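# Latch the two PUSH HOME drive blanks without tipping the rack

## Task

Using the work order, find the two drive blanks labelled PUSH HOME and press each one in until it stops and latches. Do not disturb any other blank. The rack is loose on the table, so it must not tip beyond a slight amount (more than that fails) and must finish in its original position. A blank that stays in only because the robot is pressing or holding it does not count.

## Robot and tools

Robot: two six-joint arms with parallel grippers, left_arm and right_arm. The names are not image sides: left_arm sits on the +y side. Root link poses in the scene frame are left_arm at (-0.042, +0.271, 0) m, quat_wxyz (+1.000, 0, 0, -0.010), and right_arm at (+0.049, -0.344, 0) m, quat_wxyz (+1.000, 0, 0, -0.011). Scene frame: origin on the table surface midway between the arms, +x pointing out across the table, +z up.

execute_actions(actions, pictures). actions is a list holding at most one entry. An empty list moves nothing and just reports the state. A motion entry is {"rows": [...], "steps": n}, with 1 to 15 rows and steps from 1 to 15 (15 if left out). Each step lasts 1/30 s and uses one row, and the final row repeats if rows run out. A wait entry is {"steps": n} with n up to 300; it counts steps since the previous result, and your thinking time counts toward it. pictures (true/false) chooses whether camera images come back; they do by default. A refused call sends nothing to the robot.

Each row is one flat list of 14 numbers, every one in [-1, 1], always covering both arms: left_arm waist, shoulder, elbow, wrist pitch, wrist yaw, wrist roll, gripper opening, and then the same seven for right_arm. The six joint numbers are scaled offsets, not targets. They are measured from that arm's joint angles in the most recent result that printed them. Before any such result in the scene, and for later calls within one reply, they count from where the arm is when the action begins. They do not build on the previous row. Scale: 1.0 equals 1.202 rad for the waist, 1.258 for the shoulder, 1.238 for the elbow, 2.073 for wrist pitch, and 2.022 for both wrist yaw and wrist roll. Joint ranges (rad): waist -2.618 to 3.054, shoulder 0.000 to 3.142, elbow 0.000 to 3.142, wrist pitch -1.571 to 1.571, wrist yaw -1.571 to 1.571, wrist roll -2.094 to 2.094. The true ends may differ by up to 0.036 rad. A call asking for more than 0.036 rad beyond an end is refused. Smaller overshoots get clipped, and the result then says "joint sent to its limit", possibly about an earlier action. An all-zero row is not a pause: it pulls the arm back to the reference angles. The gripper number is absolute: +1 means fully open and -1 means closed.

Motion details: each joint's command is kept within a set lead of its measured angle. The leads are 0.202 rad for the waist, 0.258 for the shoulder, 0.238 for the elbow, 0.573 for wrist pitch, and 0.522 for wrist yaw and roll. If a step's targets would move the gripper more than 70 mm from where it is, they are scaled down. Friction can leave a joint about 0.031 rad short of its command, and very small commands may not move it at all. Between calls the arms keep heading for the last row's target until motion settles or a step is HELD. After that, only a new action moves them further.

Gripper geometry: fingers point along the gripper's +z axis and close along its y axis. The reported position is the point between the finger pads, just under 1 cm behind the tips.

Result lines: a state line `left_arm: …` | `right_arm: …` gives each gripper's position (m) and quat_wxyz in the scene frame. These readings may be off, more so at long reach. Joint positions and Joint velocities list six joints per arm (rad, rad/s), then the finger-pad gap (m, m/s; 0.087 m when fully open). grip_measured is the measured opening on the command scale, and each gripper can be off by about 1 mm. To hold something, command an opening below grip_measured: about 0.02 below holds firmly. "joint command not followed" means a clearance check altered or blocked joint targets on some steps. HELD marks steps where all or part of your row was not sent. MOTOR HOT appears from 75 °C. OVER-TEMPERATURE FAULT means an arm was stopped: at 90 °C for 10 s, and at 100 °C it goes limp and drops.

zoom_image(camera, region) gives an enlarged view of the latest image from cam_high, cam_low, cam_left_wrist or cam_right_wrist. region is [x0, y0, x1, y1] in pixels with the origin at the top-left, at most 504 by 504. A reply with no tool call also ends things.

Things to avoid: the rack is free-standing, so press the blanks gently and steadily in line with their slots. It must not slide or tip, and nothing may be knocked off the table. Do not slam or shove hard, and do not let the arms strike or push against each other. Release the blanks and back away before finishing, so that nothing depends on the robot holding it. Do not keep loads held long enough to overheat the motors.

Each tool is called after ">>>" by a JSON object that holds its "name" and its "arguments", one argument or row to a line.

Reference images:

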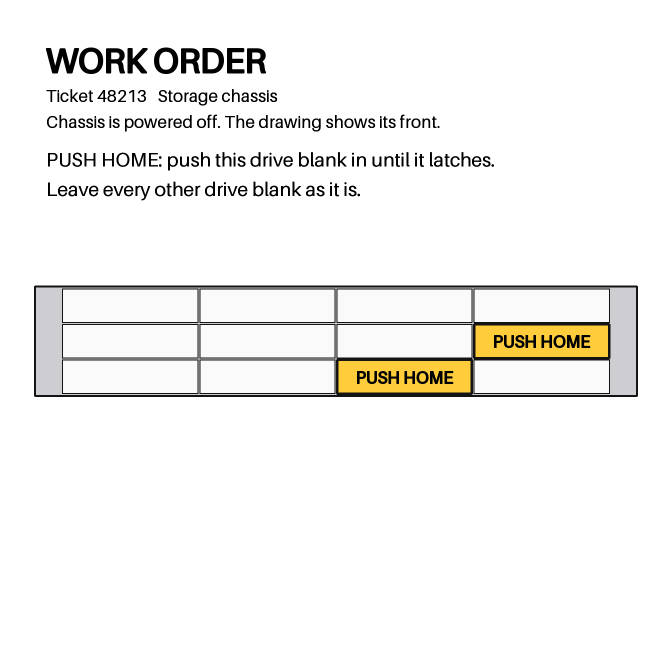

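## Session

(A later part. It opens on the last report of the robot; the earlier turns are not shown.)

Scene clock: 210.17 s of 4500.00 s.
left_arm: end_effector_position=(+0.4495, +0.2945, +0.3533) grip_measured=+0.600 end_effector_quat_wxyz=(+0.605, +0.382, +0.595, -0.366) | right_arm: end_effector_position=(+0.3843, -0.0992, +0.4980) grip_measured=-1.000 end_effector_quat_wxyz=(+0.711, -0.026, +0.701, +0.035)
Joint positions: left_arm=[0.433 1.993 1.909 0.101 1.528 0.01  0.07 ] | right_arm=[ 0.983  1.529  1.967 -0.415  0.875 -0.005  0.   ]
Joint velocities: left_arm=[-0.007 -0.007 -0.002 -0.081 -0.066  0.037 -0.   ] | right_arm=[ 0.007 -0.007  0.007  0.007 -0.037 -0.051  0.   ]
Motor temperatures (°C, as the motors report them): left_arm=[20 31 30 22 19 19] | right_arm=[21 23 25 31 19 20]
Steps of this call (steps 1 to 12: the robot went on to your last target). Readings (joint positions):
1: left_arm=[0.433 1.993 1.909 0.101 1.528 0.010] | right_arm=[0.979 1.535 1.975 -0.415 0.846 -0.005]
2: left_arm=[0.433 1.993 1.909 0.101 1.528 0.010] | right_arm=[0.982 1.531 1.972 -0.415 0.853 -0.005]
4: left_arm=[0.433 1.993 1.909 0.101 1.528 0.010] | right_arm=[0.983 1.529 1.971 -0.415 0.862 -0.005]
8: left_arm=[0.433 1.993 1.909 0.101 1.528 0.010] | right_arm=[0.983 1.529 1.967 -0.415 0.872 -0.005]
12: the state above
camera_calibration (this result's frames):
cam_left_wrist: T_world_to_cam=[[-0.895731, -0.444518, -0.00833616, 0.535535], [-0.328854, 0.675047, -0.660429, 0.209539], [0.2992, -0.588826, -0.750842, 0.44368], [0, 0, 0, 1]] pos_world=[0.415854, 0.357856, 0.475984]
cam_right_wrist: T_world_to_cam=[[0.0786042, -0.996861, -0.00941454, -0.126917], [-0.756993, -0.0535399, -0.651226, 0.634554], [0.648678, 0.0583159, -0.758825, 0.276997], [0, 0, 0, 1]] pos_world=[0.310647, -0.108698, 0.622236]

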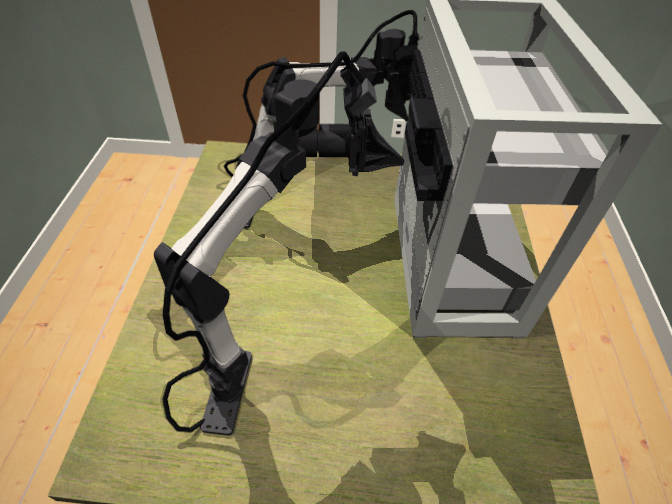

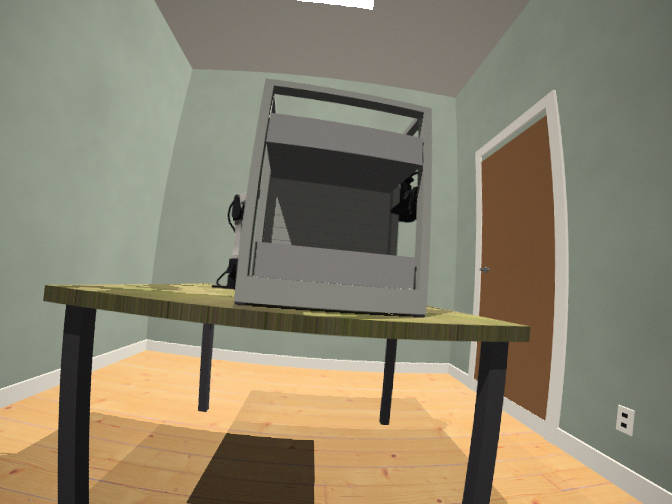

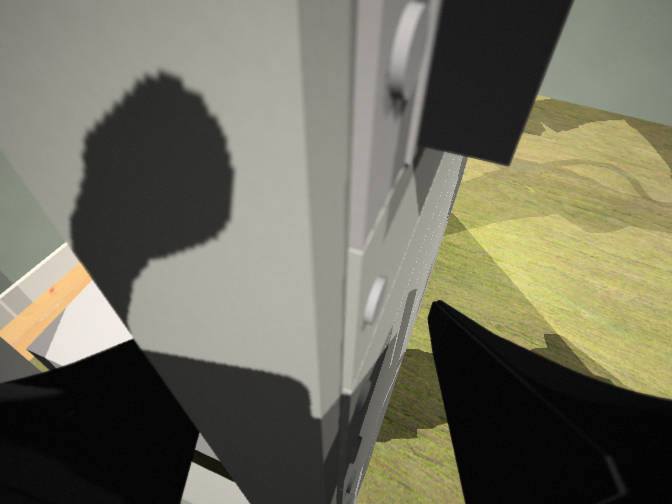

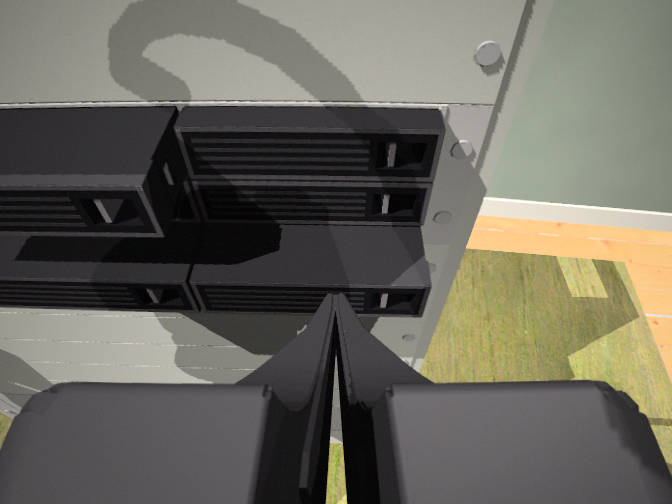

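>>> {"name": "execute_actions", "arguments": {
  "actions": [
    {"rows":[[0,0,0,0,0,0,0.6,0.012,0.008,0.005,0.005,0,0,-1],[0,0,0,0,0,0,0.6,0.026,0.018,0.01,0.01,0,0,-1],[0,0,0,0,0,0,0.6,0.04,0.03,0.016,0.015,0,0,-1],[0,0,0,0,0,0,0.6,0.054,0.045,0.022,0.02,0.005,0,-1],[0,0,0,0,0,0,0.6,0.068,0.06,0.028,0.026,0.005,0,-1],[0,0,0,0,0,0,0.6,0.08,0.076,0.034,0.032,0.01,0,-1],[0,0,0,0,0,0,0.6,0.09,0.092,0.04,0.038,0.01,0,-1],[0,0,0,0,0,0,0.6,0.098,0.108,0.045,0.044,0.015,0,-1],[0,0,0,0,0,0,0.6,0.105,0.124,0.05,0.05,0.015,0,-1],[0,0,0,0,0,0,0.6,0.11,0.14,0.055,0.055,0.015,0,-1],[0,0,0,0,0,0,0.6,0.114,0.156,0.06,0.06,0.015,0,-1],[0,0,0,0,0,0,0.6,0.116,0.172,0.064,0.065,0.015,0,-1],[0,0,0,0,0,0,0.6,0.116,0.184,0.066,0.068,0.015,0,-1]],"steps":15}
  ],
  "pictures": false
}}

>>> {"name": "execute_actions", "arguments": {
  "actions": [
    {"steps":12}
  ]
}}

Scene clock: 228.37 s of 4500.00 s.
left_arm: end_effector_position=(+0.4495, +0.2945, +0.3533) grip_measured=+0.600 end_effector_quat_wxyz=(+0.605, +0.382, +0.595, -0.366) | right_arm: end_effector_position=(+0.3837, +0.0071, +0.4561) grip_measured=-1.000 end_effector_quat_wxyz=(+0.700, -0.078, +0.707, +0.064)
Joint positions: left_arm=[0.433 1.993 1.909 0.101 1.528 0.01  0.07 ] | right_arm=[ 1.117  1.741  2.029 -0.306  0.894 -0.005  0.   ]
Joint velocities: left_arm=[-0.002 -0.002 -0.002 -0.007  0.022 -0.081  0.001] | right_arm=[ 0.002  0.457  0.017 -0.007 -0.051 -0.11   0.   ]
Motor temperatures (°C, as the motors report them): left_arm=[20 32 30 22 19 19] | right_arm=[21 25 24 31 19 20]
Steps of this call (steps 1 to 30: the robot went on to your last target; steps 31 to 90: nothing new was sent; then 14.70 s passed at rest; steps 91 to 105: all 15 steps of this action). Readings (joint positions):
91: left_arm=[0.433 1.993 1.909 0.101 1.528 0.010] | right_arm=[0.983 1.529 1.967 -0.415 0.878 -0.005]
92: left_arm=[0.433 1.993 1.909 0.101 1.528 0.010] | right_arm=[0.987 1.529 1.967 -0.414 0.878 -0.005]
94: left_arm=[0.433 1.993 1.909 0.101 1.528 0.010] | right_arm=[1.007 1.535 1.970 -0.406 0.880 -0.005]
98: left_arm=[0.433 1.993 1.909 0.101 1.528 0.010] | right_arm=[1.072 1.591 2.004 -0.365 0.888 -0.005]
105: the state above

Scene clock: 228.77 s of 4500.00 s.
left_arm: end_effector_position=(+0.4495, +0.2945, +0.3533) grip_measured=+0.600 end_effector_quat_wxyz=(+0.605, +0.382, +0.595, -0.366) | right_arm: end_effector_position=(+0.3884, +0.0152, +0.4482) grip_measured=-1.000 end_effector_quat_wxyz=(+0.699, -0.079, +0.708, +0.061)
Joint positions: left_arm=[0.433 1.993 1.909 0.101 1.528 0.01  0.07 ] | right_arm=[ 1.117  1.768  2.032 -0.288  0.898 -0.005  0.   ]
Joint velocities: left_arm=[-0.012 -0.022  0.002 -0.081  0.007  0.007 -0.   ] | right_arm=[-0.012  0.002  0.012  0.051  0.022  0.007  0.   ]
Motor temperatures (°C, as the motors report them): left_arm=[20 32 30 22 19 19] | right_arm=[21 25 24 31 19 20]
Steps of this call (steps 1 to 12: the robot went on to your last target). Readings (joint positions):
1: left_arm=[0.433 1.993 1.909 0.101 1.528 0.010] | right_arm=[1.117 1.754 2.029 -0.306 0.894 -0.005]
2: left_arm=[0.433 1.993 1.909 0.101 1.528 0.010] | right_arm=[1.117 1.763 2.029 -0.306 0.894 -0.005]
4: left_arm=[0.433 1.993 1.909 0.101 1.528 0.010] | right_arm=[1.117 1.768 2.029 -0.306 0.894 -0.005]
8: left_arm=[0.433 1.993 1.909 0.101 1.528 0.010] | right_arm=[1.117 1.768 2.032 -0.292 0.897 -0.005]
12: the state above
camera_calibration (this result's frames):
cam_left_wrist: T_world_to_cam=[[-0.895731, -0.444518, -0.00833616, 0.535535], [-0.328854, 0.675047, -0.660429, 0.209539], [0.2992, -0.588826, -0.750842, 0.44368], [0, 0, 0, 1]] pos_world=[0.415854, 0.357856, 0.475984]
cam_right_wrist: T_world_to_cam=[[0.188738, -0.98166, 0.0268739, -0.0730085], [-0.760333, -0.163395, -0.628647, 0.604193], [0.621508, 0.0982165, -0.777227, 0.248076], [0, 0, 0, 1]] pos_world=[0.318986, 0.00268721, 0.574597]

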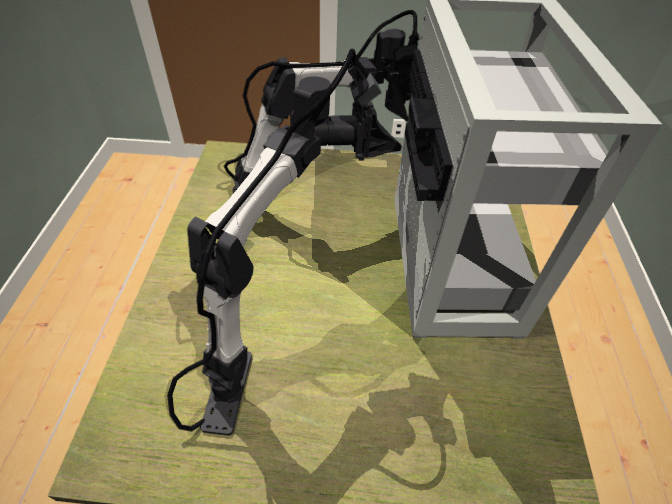

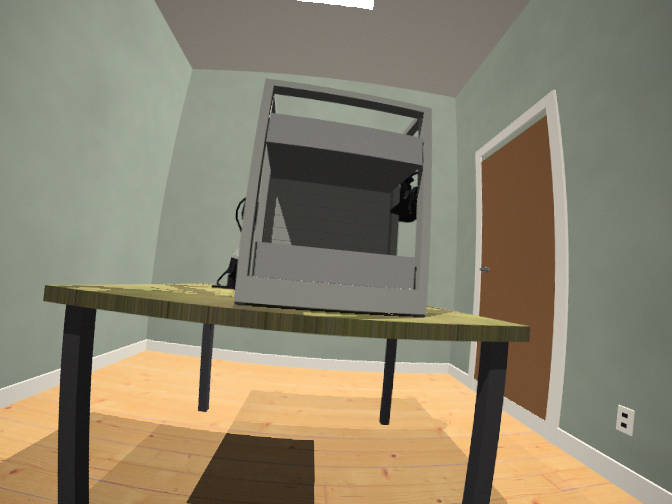

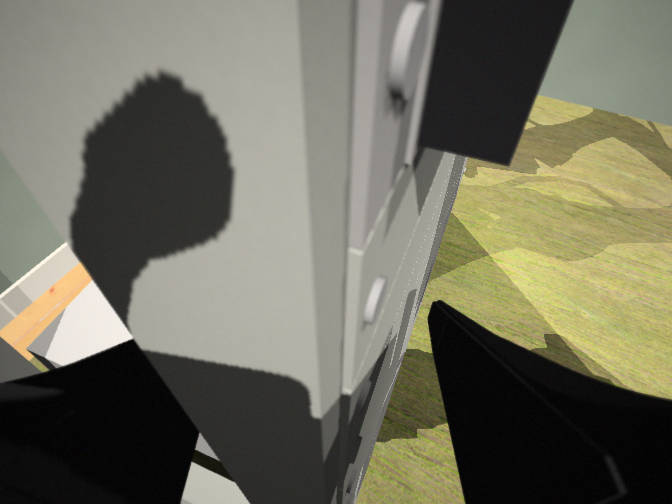

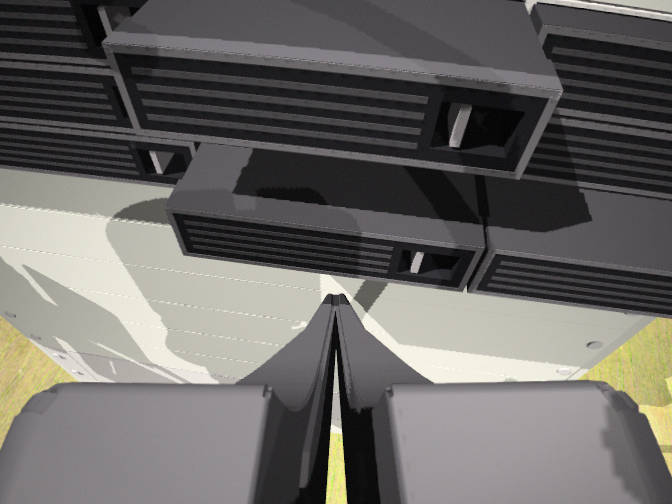

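>>> {"name": "execute_actions", "arguments": {
  "actions": [
    {"rows":[[0,0,0,0,0,0,0.6,0,0,0.015,0,0,0,-1],[0,0,0,0,0,0,0.6,0,0,0.028,0,0,0,-1],[0,0,0,0,0,0,0.6,-0.005,0,0.038,0,-0.003,0,-1],[0,0,0,0,0,0,0.6,-0.01,0.005,0.045,0,-0.006,0,-1],[0,0,0,0,0,0,0.6,-0.015,0.01,0.05,0,-0.009,0,-1],[0,0,0,0,0,0,0.6,-0.02,0.015,0.055,0,-0.012,0,-1],[0,0,0,0,0,0,0.6,-0.025,0.02,0.06,0,-0.015,0,-1],[0,0,0,0,0,0,0.6,-0.03,0.025,0.065,0,-0.018,0,-1],[0,0,0,0,0,0,0.6,-0.035,0.03,0.07,0,-0.022,0,-1],[0,0,0,0,0,0,0.6,-0.04,0.035,0.075,0,-0.026,0,-1],[0,0,0,0,0,0,0.6,-0.045,0.04,0.08,0,-0.029,0,-1],[0,0,0,0,0,0,0.6,-0.048,0.043,0.083,0,-0.032,0,-1]],"steps":15}
  ],
  "pictures": false
}}

>>> {"name": "execute_actions", "arguments": {
  "actions": [
    {"steps":12}
  ]
}}

Scene clock: 238.33 s of 4500.00 s.
left_arm: end_effector_position=(+0.4495, +0.2945, +0.3533) grip_measured=+0.600 end_effector_quat_wxyz=(+0.605, +0.382, +0.595, -0.366) | right_arm: end_effector_position=(+0.4057, +0.0043, +0.4739) grip_measured=-1.000 end_effector_quat_wxyz=(+0.713, -0.055, +0.695, +0.077)
Joint positions: left_arm=[0.433 1.993 1.909 0.101 1.528 0.01  0.07 ] | right_arm=[ 1.064  1.791  2.12  -0.285  0.855 -0.006  0.   ]
Joint velocities: left_arm=[-0.007 -0.012 -0.012 -0.037 -0.066 -0.095  0.   ] | right_arm=[-0.027  0.115 -0.012  0.154  0.007 -0.007  0.   ]
Motor temperatures (°C, as the motors report them): left_arm=[20 32 31 22 19 19] | right_arm=[21 27 25 31 19 20]
Steps of this call (steps 1 to 30: the robot went on to your last target; steps 31 to 90: nothing new was sent; then 6.07 s passed at rest; steps 91 to 105: all 15 steps of this action). Readings (joint positions):
91: left_arm=[0.433 1.993 1.909 0.101 1.528 0.010] | right_arm=[1.117 1.768 2.032 -0.285 0.899 -0.005]
92: left_arm=[0.433 1.993 1.909 0.101 1.528 0.010] | right_arm=[1.117 1.768 2.034 -0.286 0.899 -0.005]
94: left_arm=[0.433 1.993 1.909 0.101 1.528 0.010] | right_arm=[1.117 1.768 2.047 -0.288 0.897 -0.005]
98: left_arm=[0.433 1.993 1.909 0.101 1.528 0.010] | right_arm=[1.103 1.768 2.086 -0.287 0.884 -0.005]
105: the state above

Scene clock: 238.73 s of 4500.00 s.
left_arm: end_effector_position=(+0.4495, +0.2945, +0.3533) grip_measured=+0.600 end_effector_quat_wxyz=(+0.605, +0.382, +0.595, -0.366) | right_arm: end_effector_position=(+0.4059, +0.0065, +0.4748) grip_measured=-1.000 end_effector_quat_wxyz=(+0.714, -0.057, +0.693, +0.082)
Joint positions: left_arm=[0.433 1.993 1.909 0.101 1.528 0.01  0.07 ] | right_arm=[ 1.064  1.793  2.121 -0.279  0.845 -0.006  0.   ]
Joint velocities: left_arm=[-0.002 -0.002 -0.012  0.022  0.007 -0.081 -0.   ] | right_arm=[ 0.002 -0.017 -0.007 -0.051  0.007  0.066  0.   ]
Motor temperatures (°C, as the motors report them): left_arm=[20 32 31 22 19 19] | right_arm=[21 27 25 31 19 20]
Steps of this call (steps 1 to 12: the robot went on to your last target). Readings (joint positions):
1: left_arm=[0.433 1.993 1.909 0.101 1.528 0.010] | right_arm=[1.064 1.793 2.121 -0.279 0.855 -0.006]
2: left_arm=[0.433 1.993 1.909 0.101 1.528 0.010] | right_arm=[1.064 1.793 2.121 -0.279 0.853 -0.006]
4: left_arm=[0.433 1.993 1.909 0.101 1.528 0.010] | right_arm=[1.064 1.793 2.121 -0.279 0.850 -0.006]
8: left_arm=[0.433 1.993 1.909 0.101 1.528 0.010] | right_arm=[1.064 1.793 2.121 -0.279 0.847 -0.006]
12: the state above
camera_calibration (this result's frames):
cam_left_wrist: T_world_to_cam=[[-0.895731, -0.444518, -0.00833616, 0.535535], [-0.328854, 0.675047, -0.660429, 0.209539], [0.2992, -0.588826, -0.750842, 0.44368], [0, 0, 0, 1]] pos_world=[0.415854, 0.357856, 0.475984]
cam_right_wrist: T_world_to_cam=[[0.188425, -0.981662, -0.0288985, -0.0588684], [-0.736859, -0.12186, -0.664972, 0.640278], [0.649257, 0.146591, -0.746309, 0.232506], [0, 0, 0, 1]] pos_world=[0.331931, -0.0138479, 0.597588]

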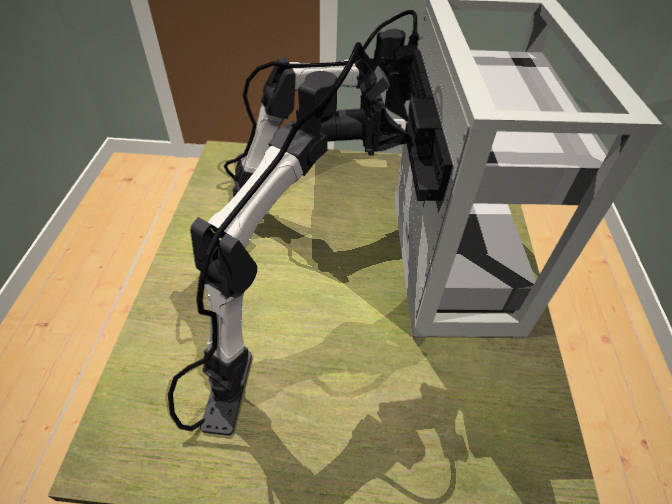

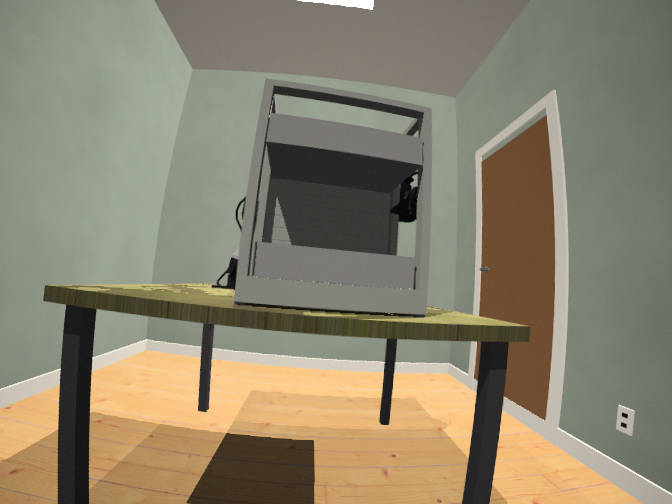

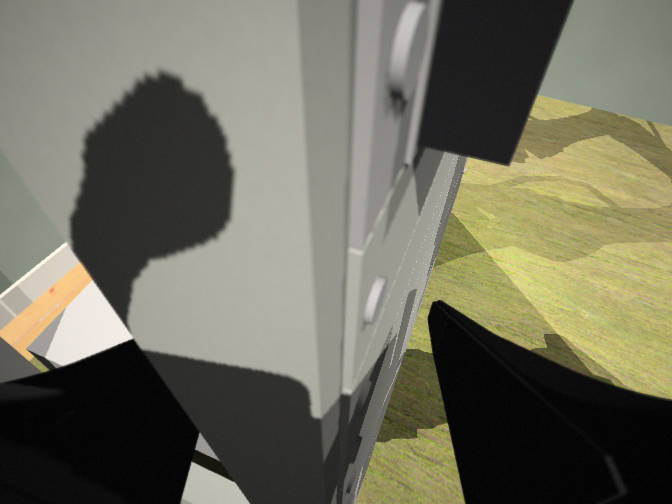

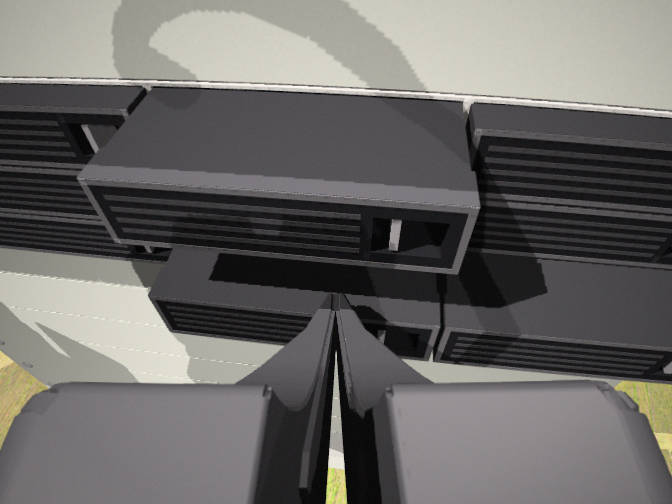

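>>> {"name": "execute_actions", "arguments": {
  "actions": [
    {"rows":[[0,0,0,0,0,0,0.6,0.01,0,0,0,0,0,-1],[0,0,0,0,0,0,0.6,0.02,0,0,0,0,0,-1],[0,0,0,0,0,0,0.6,0.03,0,0,-0.008,0,0,-1],[0,0,0,0,0,0,0.6,0.034,0,0,-0.016,0,0,-1],[0,0,0,0,0,0,0.6,0.034,0,0,-0.024,0,0,-1],[0,0,0,0,0,0,0.6,0.034,0,0,-0.032,0,0,-1],[0,0,0,0,0,0,0.6,0.034,0,0,-0.04,0,0,-1]],"steps":15}
  ],
  "pictures": false
}}

>>> {"name": "execute_actions", "arguments": {
  "actions": [
    {"steps":8}
  ],
  "pictures": false
}}

Scene clock: 247.47 s of 4500.00 s.
left_arm: end_effector_position=(+0.4495, +0.2945, +0.3533) grip_measured=+0.600 end_effector_quat_wxyz=(+0.605, +0.382, +0.595, -0.366) | right_arm: end_effector_position=(+0.3913, +0.0178, +0.4634) grip_measured=-1.000 end_effector_quat_wxyz=(+0.700, -0.088, +0.704, +0.078)
Joint positions: left_arm=[0.433 1.993 1.909 0.101 1.528 0.01  0.07 ] | right_arm=[ 1.101  1.793  2.121 -0.338  0.845 -0.006  0.   ]
Joint velocities: left_arm=[-0.007 -0.017 -0.002  0.037 -0.037  0.007  0.   ] | right_arm=[-0.007 -0.002  0.002 -0.066  0.081  0.022  0.   ]
Motor temperatures (°C, as the motors report them): left_arm=[20 32 31 23 19 19] | right_arm=[21 27 26 31 19 20]
Steps of this call (steps 1 to 30: the robot went on to your last target; steps 31 to 90: nothing new was sent; then 5.23 s passed at rest; steps 91 to 105: all 15 steps of this action). Readings (joint positions):
91: left_arm=[0.433 1.993 1.909 0.101 1.528 0.010] | right_arm=[1.064 1.793 2.121 -0.279 0.844 -0.006]
92: left_arm=[0.433 1.993 1.909 0.101 1.528 0.010] | right_arm=[1.065 1.793 2.121 -0.279 0.845 -0.006]
94: left_arm=[0.433 1.993 1.909 0.101 1.528 0.010] | right_arm=[1.076 1.793 2.121 -0.281 0.845 -0.006]
98: left_arm=[0.433 1.993 1.909 0.101 1.528 0.010] | right_arm=[1.100 1.793 2.121 -0.310 0.845 -0.006]
105: the state above

Scene clock: 247.73 s of 4500.00 s.
left_arm: end_effector_position=(+0.4495, +0.2945, +0.3533) grip_measured=+0.600 end_effector_quat_wxyz=(+0.605, +0.382, +0.595, -0.366) | right_arm: end_effector_position=(+0.3912, +0.0176, +0.4624) grip_measured=-1.000 end_effector_quat_wxyz=(+0.699, -0.089, +0.705, +0.076)
Joint positions: left_arm=[0.433 1.993 1.909 0.101 1.528 0.01  0.07 ] | right_arm=[ 1.101  1.793  2.121 -0.343  0.845 -0.006  0.   ]
Joint velocities: left_arm=[ 0.012  0.017 -0.017 -0.007 -0.051 -0.051 -0.001] | right_arm=[ 0.007 -0.002  0.002 -0.007 -0.051  0.007  0.   ]
Motor temperatures (°C, as the motors report them): left_arm=[20 32 31 23 19 19] | right_arm=[21 27 26 31 19 20]
Steps of this call (steps 1 to 8: the robot went on to your last target). Readings (joint positions):
1: left_arm=[0.433 1.993 1.909 0.101 1.528 0.010] | right_arm=[1.101 1.793 2.121 -0.340 0.845 -0.006]
2: left_arm=[0.433 1.993 1.909 0.101 1.528 0.010] | right_arm=[1.101 1.793 2.121 -0.340 0.845 -0.006]
4: left_arm=[0.433 1.993 1.909 0.101 1.528 0.010] | right_arm=[1.101 1.793 2.121 -0.342 0.845 -0.006]
8: the state above

>>> {"name": "execute_actions", "arguments": {
  "actions": [
    {"rows":[[0,0,0,0,0,0,0.6,-0.004,0.02,0.004,0,-0.003,0,-1],[0,0,0,0,0,0,0.6,-0.009,0.027,0.009,0,-0.006,0,-1],[0,0,0,0,0,0,0.6,-0.014,0.032,0.014,0,-0.009,0,-1],[0,0,0,0,0,0,0.6,-0.019,0.037,0.019,0,-0.012,0,-1],[0,0,0,0,0,0,0.6,-0.024,0.042,0.024,0,-0.015,0,-1],[0,0,0,0,0,0,0.6,-0.029,0.047,0.029,0,-0.018,0,-1],[0,0,0,0,0,0,0.6,-0.034,0.052,0.034,0,-0.021,0,-1],[0,0,0,0,0,0,0.6,-0.039,0.057,0.039,0,-0.024,0,-1],[0,0,0,0,0,0,0.6,-0.044,0.062,0.044,0,-0.027,0,-1],[0,0,0,0,0,0,0.6,-0.049,0.067,0.048,0,-0.03,0,-1],[0,0,0,0,0,0,0.6,-0.054,0.072,0.053,0,-0.033,0,-1],[0,0,0,0,0,0,0.6,-0.059,0.076,0.057,0,-0.035,0,-1]],"steps":15}
  ],
  "pictures": false
}}

>>> {"name": "execute_actions", "arguments": {
  "actions": [
    {"steps":10}
  ]
}}

Scene clock: 259.40 s of 4500.00 s.
left_arm: end_effector_position=(+0.4495, +0.2945, +0.3533) grip_measured=+0.600 end_effector_quat_wxyz=(+0.605, +0.382, +0.595, -0.366) | right_arm: end_effector_position=(+0.4128, +0.0214, +0.4565) grip_measured=-1.000 end_effector_quat_wxyz=(+0.697, -0.092, +0.707, +0.074)
Joint positions: left_arm=[0.433 1.993 1.909 0.101 1.528 0.01  0.07 ] | right_arm=[ 1.056  1.848  2.176 -0.353  0.799 -0.006  0.   ]
Joint velocities: left_arm=[-0.012  0.002  0.012  0.051 -0.081 -0.037 -0.001] | right_arm=[-0.051  0.017  0.012  0.007 -0.11  -0.022  0.   ]
Motor temperatures (°C, as the motors report them): left_arm=[20 33 31 23 19 19] | right_arm=[21 29 26 31 19 20]
Steps of this call (steps 1 to 15: the robot went on to your last target; steps 16 to 90: nothing new was sent; then 8.17 s passed at rest; steps 91 to 105: all 15 steps of this action). Readings (joint positions):
91: left_arm=[0.433 1.993 1.909 0.101 1.528 0.010] | right_arm=[1.101 1.793 2.121 -0.344 0.845 -0.006]
92: left_arm=[0.433 1.993 1.909 0.101 1.528 0.010] | right_arm=[1.101 1.793 2.121 -0.344 0.844 -0.006]
94: left_arm=[0.433 1.993 1.909 0.101 1.528 0.010] | right_arm=[1.098 1.797 2.124 -0.343 0.840 -0.006]
98: left_arm=[0.433 1.993 1.909 0.101 1.528 0.010] | right_arm=[1.076 1.826 2.145 -0.343 0.824 -0.006]
105: the state above

Scene clock: 259.73 s of 4500.00 s.
left_arm: end_effector_position=(+0.4495, +0.2945, +0.3533) grip_measured=+0.600 end_effector_quat_wxyz=(+0.605, +0.382, +0.595, -0.366) | right_arm: end_effector_position=(+0.4132, +0.0215, +0.4566) grip_measured=-1.000 end_effector_quat_wxyz=(+0.697, -0.093, +0.707, +0.075)
Joint positions: left_arm=[0.433 1.993 1.909 0.101 1.528 0.01  0.07 ] | right_arm=[ 1.054  1.849  2.178 -0.354  0.795 -0.006  0.   ]
Joint velocities: left_arm=[-0.017  0.007  0.007  0.066  0.066 -0.037  0.   ] | right_arm=[-0.012 -0.002  0.012  0.037 -0.022 -0.007  0.   ]
Motor temperatures (°C, as the motors report them): left_arm=[20 33 31 23 19 19] | right_arm=[21 29 26 31 19 20]
Steps of this call (steps 1 to 10: the robot went on to your last target). Readings (joint positions):
1: left_arm=[0.433 1.993 1.909 0.101 1.528 0.010] | right_arm=[1.055 1.849 2.177 -0.353 0.797 -0.006]
2: left_arm=[0.433 1.993 1.909 0.101 1.528 0.010] | right_arm=[1.054 1.849 2.177 -0.353 0.796 -0.006]
4: left_arm=[0.433 1.993 1.909 0.101 1.528 0.010] | right_arm=[1.054 1.849 2.178 -0.354 0.795 -0.006]
8: left_arm=[0.433 1.993 1.909 0.101 1.528 0.010] | right_arm=[1.054 1.849 2.178 -0.354 0.795 -0.006]
10: the state above
camera_calibration (this result's frames):
cam_left_wrist: T_world_to_cam=[[-0.895731, -0.444518, -0.00833616, 0.535535], [-0.328854, 0.675047, -0.660429, 0.209539], [0.2992, -0.588826, -0.750842, 0.44368], [0, 0, 0, 1]] pos_world=[0.415854, 0.357856, 0.475984]
cam_right_wrist: T_world_to_cam=[[0.228325, -0.973207, 0.0271163, -0.0883038], [-0.754853, -0.194549, -0.626377, 0.626737], [0.61487, 0.122548, -0.779049, 0.241635], [0, 0, 0, 1]] pos_world=[0.344682, 0.00638117, 0.583213]

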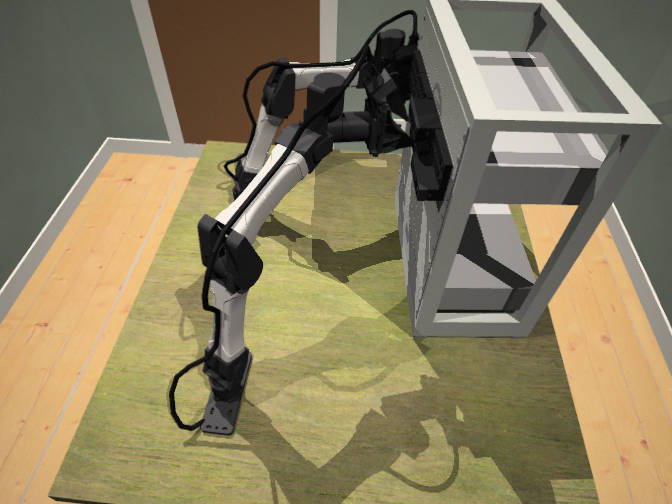

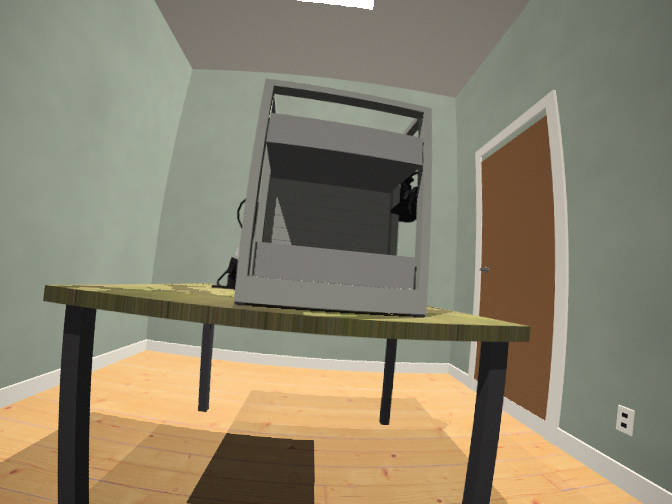

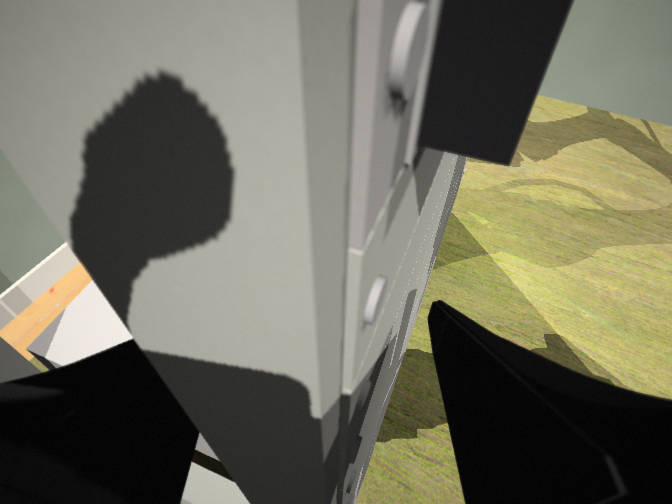

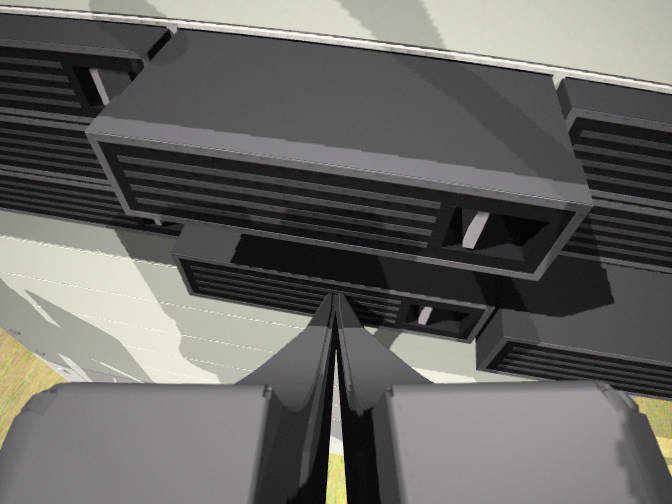

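>>> {"name": "execute_actions", "arguments": {
  "actions": [
    {"rows":[[0,0,0,0,0,0,0.6,-0.015,0.025,0.006,0.004,-0.008,0,-1],[0,0,0,0,0,0,0.6,-0.022,0.032,0.009,0.006,-0.011,0,-1],[0,0,0,0,0,0,0.6,-0.027,0.036,0.012,0.008,-0.014,0,-1],[0,0,0,0,0,0,0.6,-0.032,0.04,0.014,0.01,-0.017,0,-1],[0,0,0,0,0,0,0.6,-0.037,0.044,0.017,0.012,-0.02,0,-1],[0,0,0,0,0,0,0.6,-0.042,0.048,0.019,0.014,-0.022,0,-1],[0,0,0,0,0,0,0.6,-0.047,0.052,0.022,0.016,-0.025,0,-1],[0,0,0,0,0,0,0.6,-0.052,0.056,0.024,0.018,-0.027,0,-1],[0,0,0,0,0,0,0.6,-0.057,0.06,0.026,0.02,-0.03,0,-1],[0,0,0,0,0,0,0.6,-0.062,0.063,0.028,0.022,-0.032,0,-1],[0,0,0,0,0,0,0.6,-0.067,0.066,0.031,0.024,-0.035,0,-1],[0,0,0,0,0,0,0.6,-0.072,0.07,0.033,0.026,-0.037,0,-1],[0,0,0,0,0,0,0.6,-0.077,0.073,0.035,0.027,-0.04,0,-1],[0,0,0,0,0,0,0.6,-0.081,0.076,0.037,0.028,-0.042,0,-1]],"steps":15}
  ],
  "pictures": false
}}

>>> {"name": "execute_actions", "arguments": {
  "actions": [
    {"steps":12}
  ]
}}

Scene clock: 278.87 s of 4500.00 s.
left_arm: end_effector_position=(+0.4495, +0.2945, +0.3533) grip_measured=+0.600 end_effector_quat_wxyz=(+0.605, +0.382, +0.595, -0.366) | right_arm: end_effector_position=(+0.4391, +0.0229, +0.4563) grip_measured=-1.000 end_effector_quat_wxyz=(+0.702, -0.089, +0.701, +0.086)
Joint positions: left_arm=[0.433 1.993 1.909 0.101 1.528 0.01  0.07 ] | right_arm=[ 0.996  1.894  2.213 -0.318  0.726 -0.006  0.   ]
Joint velocities: left_arm=[ 0.007 -0.012 -0.012 -0.081 -0.007  0.007 -0.   ] | right_arm=[-0.002  0.012  0.012 -0.095  0.022 -0.022  0.   ]
Motor temperatures (°C, as the motors report them): left_arm=[20 33 31 23 19 19] | right_arm=[21 28 27 32 19 20]
Steps of this call (steps 1 to 15: the robot went on to your last target; steps 16 to 90: nothing new was sent; then 15.63 s passed at rest; steps 91 to 105: all 15 steps of this action). Readings (joint positions):
91: left_arm=[0.433 1.993 1.909 0.101 1.528 0.010] | right_arm=[1.054 1.849 2.178 -0.355 0.795 -0.006]
92: left_arm=[0.433 1.993 1.909 0.101 1.528 0.010] | right_arm=[1.054 1.849 2.178 -0.355 0.795 -0.006]
94: left_arm=[0.433 1.993 1.909 0.101 1.528 0.010] | right_arm=[1.050 1.849 2.178 -0.355 0.789 -0.006]
98: left_arm=[0.433 1.993 1.909 0.101 1.528 0.010] | right_arm=[1.032 1.865 2.192 -0.347 0.767 -0.006]
105: the state above

Scene clock: 279.27 s of 4500.00 s.
left_arm: end_effector_position=(+0.4495, +0.2945, +0.3533) grip_measured=+0.600 end_effector_quat_wxyz=(+0.605, +0.382, +0.595, -0.366) | right_arm: end_effector_position=(+0.4388, +0.0232, +0.4563) grip_measured=-1.000 end_effector_quat_wxyz=(+0.702, -0.091, +0.701, +0.087)
Joint positions: left_arm=[0.433 1.993 1.909 0.101 1.528 0.01  0.07 ] | right_arm=[ 0.996  1.894  2.215 -0.321  0.723 -0.006  0.   ]
Joint velocities: left_arm=[ 0.007  0.022 -0.012 -0.007  0.037 -0.007 -0.001] | right_arm=[-0.007 -0.017 -0.002 -0.022  0.007 -0.051  0.   ]
Motor temperatures (°C, as the motors report them): left_arm=[20 33 31 23 19 19] | right_arm=[21 28 27 32 19 20]
Steps of this call (steps 1 to 12: the robot went on to your last target). Readings (joint positions):
1: left_arm=[0.433 1.993 1.909 0.101 1.528 0.010] | right_arm=[0.996 1.894 2.214 -0.319 0.724 -0.006]
2: left_arm=[0.433 1.993 1.909 0.101 1.528 0.010] | right_arm=[0.996 1.894 2.214 -0.320 0.724 -0.006]
4: left_arm=[0.433 1.993 1.909 0.101 1.528 0.010] | right_arm=[0.996 1.894 2.215 -0.321 0.723 -0.006]
8: left_arm=[0.433 1.993 1.909 0.101 1.528 0.010] | right_arm=[0.996 1.894 2.215 -0.321 0.723 -0.006]
12: the state above
camera_calibration (this result's frames):
cam_left_wrist: T_world_to_cam=[[-0.895731, -0.444518, -0.00833616, 0.535535], [-0.328854, 0.675047, -0.660429, 0.209539], [0.2992, -0.588826, -0.750842, 0.44368], [0, 0, 0, 1]] pos_world=[0.415854, 0.357856, 0.475984]
cam_right_wrist: T_world_to_cam=[[0.24144, -0.970374, 0.00900166, -0.0900504], [-0.744138, -0.191088, -0.640113, 0.647715], [0.622869, 0.147851, -0.768228, 0.216413], [0, 0, 0, 1]] pos_world=[0.368934, 0.00439135, 0.581676]

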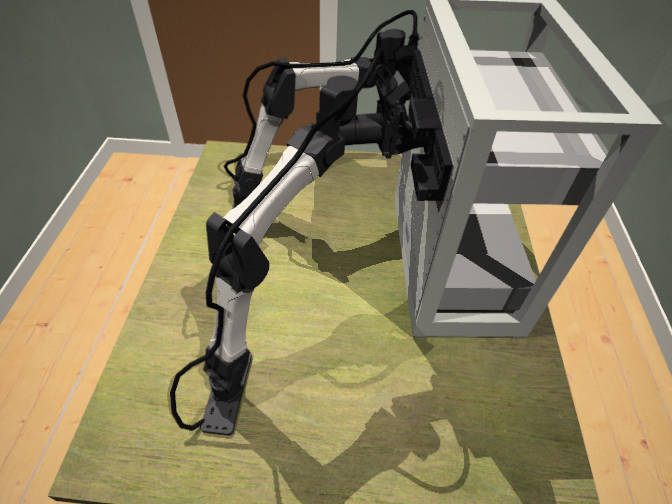

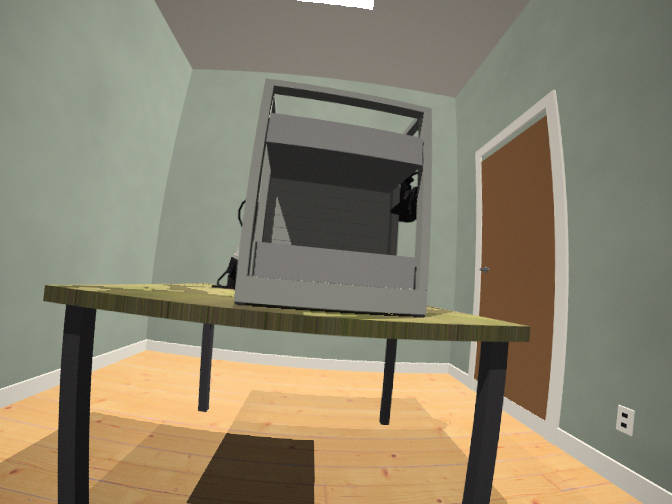

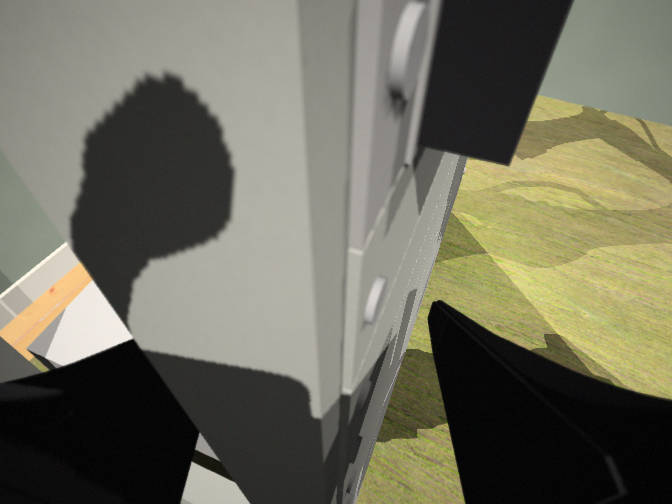

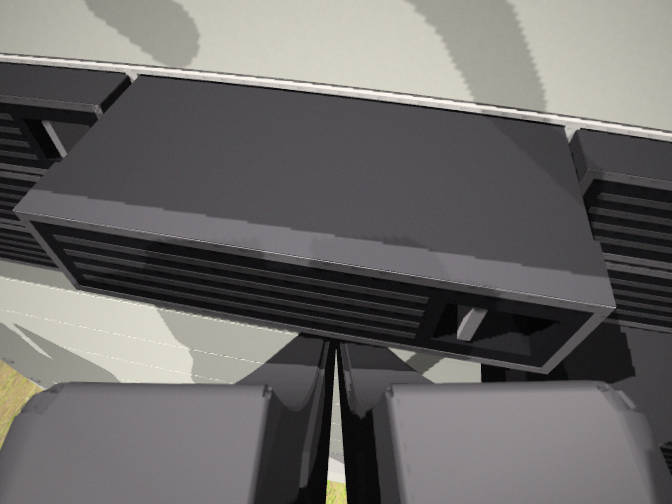

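>>> {"name": "execute_actions", "arguments": {
  "actions": [
    {"rows":[[0,0,0,0,0,0,0.6,-0.015,0.02,0,0,0,0,-1],[0,0,0,0,0,0,0.6,-0.025,0.03,0,0,0,0,-1],[0,0,0,0,0,0,0.6,-0.032,0.038,0,0,0,0,-1],[0,0,0,0,0,0,0.6,-0.038,0.044,0,0,0,0,-1],[0,0,0,0,0,0,0.6,-0.044,0.049,0,0,0,0,-1],[0,0,0,0,0,0,0.6,-0.05,0.054,0,0,0,0,-1],[0,0,0,0,0,0,0.6,-0.055,0.058,0,0,0,0,-1],[0,0,0,0,0,0,0.6,-0.06,0.062,0,0,0,0,-1],[0,0,0,0,0,0,0.6,-0.065,0.066,0,0,0,0,-1]],"steps":15}
  ],
  "pictures": false
}}

Scene clock: 286.77 s of 4500.00 s.
left_arm: end_effector_position=(+0.4495, +0.2945, +0.3533) grip_measured=+0.600 end_effector_quat_wxyz=(+0.605, +0.382, +0.595, -0.366) | right_arm: end_effector_position=(+0.4402, +0.0227, +0.4551) grip_measured=-1.000 end_effector_quat_wxyz=(+0.700, -0.094, +0.702, +0.087)
Joint positions: left_arm=[0.433 1.993 1.909 0.101 1.528 0.01  0.07 ] | right_arm=[ 0.99   1.894  2.215 -0.327  0.713 -0.006  0.   ]
Joint velocities: left_arm=[ 0.007  0.012  0.012 -0.007 -0.007  0.022 -0.001] | right_arm=[-0.002 -0.012 -0.007 -0.037 -0.007  0.022  0.   ]
Motor temperatures (°C, as the motors report them): left_arm=[20 33 31 23 19 19] | right_arm=[21 28 27 33 19 20]
Steps of this call (steps 1 to 15: the robot went on to your last target; steps 16 to 90: nothing new was sent; then 4.00 s passed at rest; steps 91 to 105: all 15 steps of this action). Readings (joint positions):
91: left_arm=[0.433 1.993 1.909 0.101 1.528 0.010] | right_arm=[0.996 1.894 2.215 -0.322 0.723 -0.006]
92: left_arm=[0.433 1.993 1.909 0.101 1.528 0.010] | right_arm=[0.996 1.894 2.215 -0.322 0.724 -0.006]
94: left_arm=[0.433 1.993 1.909 0.101 1.528 0.010] | right_arm=[0.995 1.894 2.215 -0.322 0.724 -0.006]
98: left_arm=[0.433 1.993 1.909 0.101 1.528 0.010] | right_arm=[0.992 1.894 2.215 -0.324 0.717 -0.006]
105: the state above

>>> {"name": "execute_actions", "arguments": {
  "actions": [
    {"rows":[[0,0,0,0,0,0,0.65,0,0,0,0,0,0,-1],[0,0,0,0,0,0,0.7,0.01,-0.008,-0.012,0,0.005,0,-1],[0,0,0,0,0,0,0.75,0.02,-0.016,-0.022,0,0.01,0,-1],[0,0,0,0,0,0,0.8,0.03,-0.024,-0.032,0,0.016,0,-1],[0,0,0,0,0,0,0.85,0.04,-0.033,-0.042,0,0.022,0,-1],[0,0,0,0,0,0,0.9,0.05,-0.042,-0.052,0,0.028,0,-1],[0,0,0,0,0,0,0.95,0.06,-0.051,-0.062,0,0.034,0,-1],[0.01,0,0,0,0,0,1,0.07,-0.06,-0.072,0,0.04,0,-1],[0.02,0,0,0,0,0,1,0.08,-0.07,-0.082,0,0.046,0,-1],[0.035,0,0,0,0,0,1,0.09,-0.08,-0.092,0,0.052,0,-1],[0.05,0,0,0,0,0,1,0.1,-0.095,-0.105,0,0.058,0,-1],[0.07,0,0,0,0,0,1,0.11,-0.11,-0.12,0,0.064,0,-1],[0.09,0,0,0,0,0,1,0.12,-0.13,-0.14,0,0.07,0,-1],[0.11,0,0,0,0,0,1,0.13,-0.15,-0.16,0,0.075,0,-1],[0.14,0,0,0,0,0,1,0.14,-0.18,-0.19,0,0.08,0,-1]],"steps":15}
  ],
  "pictures": false
}}

>>> {"name": "execute_actions", "arguments": {
  "actions": [
    {"rows":[[0.06,0,0,0,0,0,1,0.01,-0.06,-0.07,0.01,0,0,-1],[0.08,0,0,0,0,0,1,0.01,-0.09,-0.11,0.03,0,0,-1],[0.1,0,0,0,0,0,1,0.01,-0.12,-0.15,0.05,0,0,-1],[0.1,0,0,0,0,0,1,0.01,-0.16,-0.2,0.08,0,0,-1],[0.1,0,0,0,0,0,1,0.01,-0.2,-0.26,0.11,0,0,-1],[0.1,0,0,0,0,0,1,0.01,-0.24,-0.32,0.15,0,0,-1],[0.1,0,0,0,0,0,1,0.01,-0.28,-0.38,0.19,0,0,-1],[0.1,0,0,0,0,0,1,0.01,-0.32,-0.44,0.23,0,0,-1],[0.1,0,0,0,0,0,1,0.01,-0.36,-0.5,0.27,0,0,-1],[0.1,0,0,0,0,0,1,0.01,-0.4,-0.55,0.31,0,0,-1],[0.1,0,0,0,0,0,1,0.01,-0.43,-0.6,0.35,0,0,-1],[0.1,0,0,0,0,0,1,0.01,-0.46,-0.64,0.39,0,0,-1],[0.1,0,0,0,0,0,1,0.01,-0.48,-0.67,0.42,0,0,-1]],"steps":15}
  ],
  "pictures": false
}}

>>> {"name": "execute_actions", "arguments": {
  "actions": [
    {"steps":15}
  ]
}}

Scene clock: 300.80 s of 4500.00 s.
left_arm: end_effector_position=(+0.4454, +0.3382, +0.3533) grip_measured=+0.984 end_effector_quat_wxyz=(+0.621, +0.355, +0.611, -0.339) | right_arm: end_effector_position=(+0.3746, +0.0264, +0.4537) grip_measured=-1.000 end_effector_quat_wxyz=(+0.693, -0.115, +0.706, +0.092)
Joint positions: left_arm=[0.522 1.993 1.909 0.101 1.528 0.01  0.087] | right_arm=[ 1.134  1.749  2.042 -0.326  0.819 -0.006  0.   ]
Joint velocities: left_arm=[ 0.759  0.002  0.012 -0.037  0.066 -0.037 -0.001] | right_arm=[ 0.33  -0.823 -0.818 -0.022  0.33   0.007  0.   ]
Motor temperatures (°C, as the motors report them): left_arm=[20 34 31 23 19 19] | right_arm=[22 27 27 33 19 20]
Steps of this call (steps 1 to 15: the robot went on to your last target; steps 16 to 90: nothing new was sent; then 10.53 s passed at rest; steps 91 to 105: all 15 steps of this action). Readings (joint positions):
91: left_arm=[0.433 1.993 1.909 0.101 1.528 0.010] | right_arm=[0.995 1.890 2.215 -0.327 0.713 -0.006]
92: left_arm=[0.433 1.993 1.909 0.101 1.528 0.010] | right_arm=[0.997 1.890 2.215 -0.326 0.714 -0.006]
94: left_arm=[0.433 1.993 1.909 0.101 1.528 0.010] | right_arm=[1.001 1.889 2.210 -0.325 0.720 -0.006]
98: left_arm=[0.433 1.993 1.909 0.101 1.528 0.010] | right_arm=[1.039 1.863 2.162 -0.325 0.750 -0.006]
105: the state above

Scene clock: 301.30 s of 4500.00 s.
left_arm: end_effector_position=(+0.4327, +0.4003, +0.3533) grip_measured=+0.984 end_effector_quat_wxyz=(+0.641, +0.315, +0.633, -0.298) | right_arm: end_effector_position=(+0.3144, -0.0842, +0.4781) grip_measured=-1.000 end_effector_quat_wxyz=(+0.767, +0.015, +0.600, +0.227)
Joint positions: left_arm=[0.651 1.993 1.909 0.101 1.528 0.01  0.087] | right_arm=[ 1.149  1.165  1.249  0.34   0.82  -0.006  0.   ]
Joint velocities: left_arm=[-0.007 -0.017  0.007 -0.051 -0.051 -0.081  0.   ] | right_arm=[ 0.012 -0.432 -0.379  1.311 -0.022 -0.022  0.   ]
Motor temperatures (°C, as the motors report them): left_arm=[20 34 31 23 19 19] | right_arm=[22 27 27 33 19 20]
Steps of this call (steps 1 to 15: all 15 steps of this action). Readings (joint positions):
1: left_arm=[0.549 1.993 1.909 0.101 1.528 0.010] | right_arm=[1.143 1.723 2.015 -0.325 0.821 -0.006]
2: left_arm=[0.576 1.993 1.909 0.101 1.528 0.010] | right_arm=[1.148 1.696 1.986 -0.314 0.820 -0.006]
4: left_arm=[0.623 1.993 1.909 0.101 1.528 0.010] | right_arm=[1.149 1.632 1.902 -0.271 0.820 -0.006]
8: left_arm=[0.655 1.993 1.909 0.101 1.528 0.010] | right_arm=[1.149 1.451 1.634 -0.097 0.819 -0.006]
15: the state above

Scene clock: 301.80 s of 4500.00 s.
left_arm: end_effector_position=(+0.4327, +0.4003, +0.3533) grip_measured=+0.984 end_effector_quat_wxyz=(+0.641, +0.315, +0.633, -0.298) | right_arm: end_effector_position=(+0.3075, -0.0986, +0.5149) grip_measured=-1.000 end_effector_quat_wxyz=(+0.787, +0.073, +0.545, +0.279)
Joint positions: left_arm=[0.651 1.993 1.909 0.101 1.528 0.01  0.087] | right_arm=[ 1.149  1.15   1.241  0.529  0.82  -0.006  0.   ]
Joint velocities: left_arm=[-0.002 -0.022 -0.022  0.022 -0.007 -0.022 -0.   ] | right_arm=[ 0.012 -0.012  0.002  0.022 -0.051  0.022  0.   ]
Motor temperatures (°C, as the motors report them): left_arm=[20 34 31 23 19 19] | right_arm=[22 27 27 33 19 20]
Steps of this call (steps 1 to 15: the robot went on to your last target). Readings (joint positions):
1: left_arm=[0.651 1.993 1.909 0.101 1.528 0.010] | right_arm=[1.149 1.155 1.242 0.382 0.820 -0.006]
2: left_arm=[0.651 1.993 1.909 0.101 1.528 0.010] | right_arm=[1.149 1.151 1.241 0.417 0.820 -0.006]
4: left_arm=[0.651 1.993 1.909 0.101 1.528 0.010] | right_arm=[1.149 1.150 1.241 0.468 0.820 -0.006]
8: left_arm=[0.651 1.993 1.909 0.101 1.528 0.010] | right_arm=[1.149 1.150 1.241 0.509 0.820 -0.006]
15: the state above
camera_calibration (this result's frames):
cam_left_wrist: T_world_to_cam=[[-0.778263, -0.627883, -0.00833616, 0.590129], [-0.467188, 0.58785, -0.660429, 0.227315], [0.419572, -0.510093, -0.750842, 0.427439], [0, 0, 0, 1]] pos_world=[0.386133, 0.454938, 0.475984]
cam_right_wrist: T_world_to_cam=[[0.352219, -0.836341, -0.420091, 0.0229709], [-0.531039, 0.19102, -0.825535, 0.631894], [0.770675, 0.513854, -0.376849, 0.150292], [0, 0, 0, 1]] pos_world=[0.211644, -0.178721, 0.587938]

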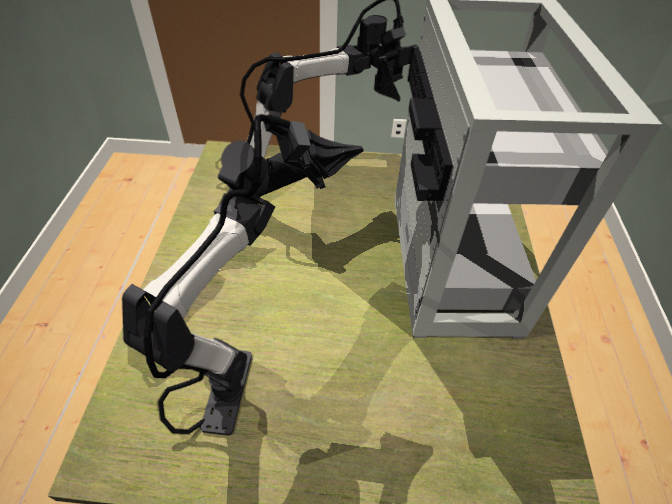

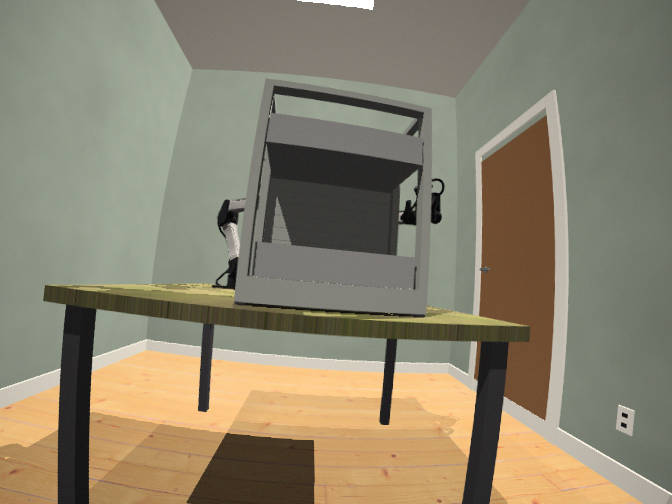

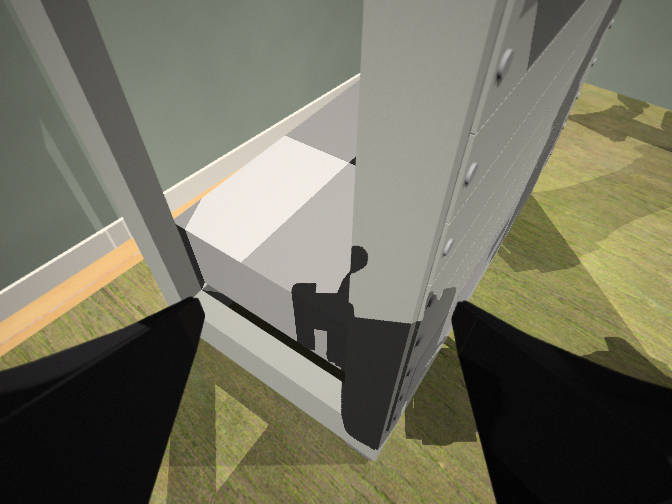

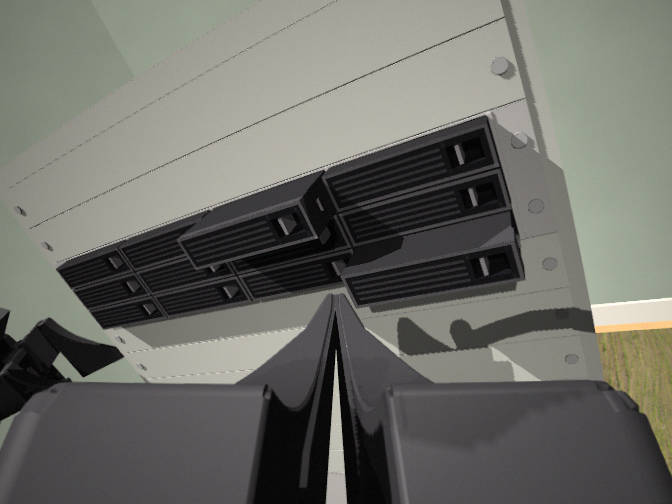

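Both look flush and the rack hasn't moved.

>>> {"name": "finished_scene", "arguments": {
  "scene": 1
}}

The scene is finished: the task was done.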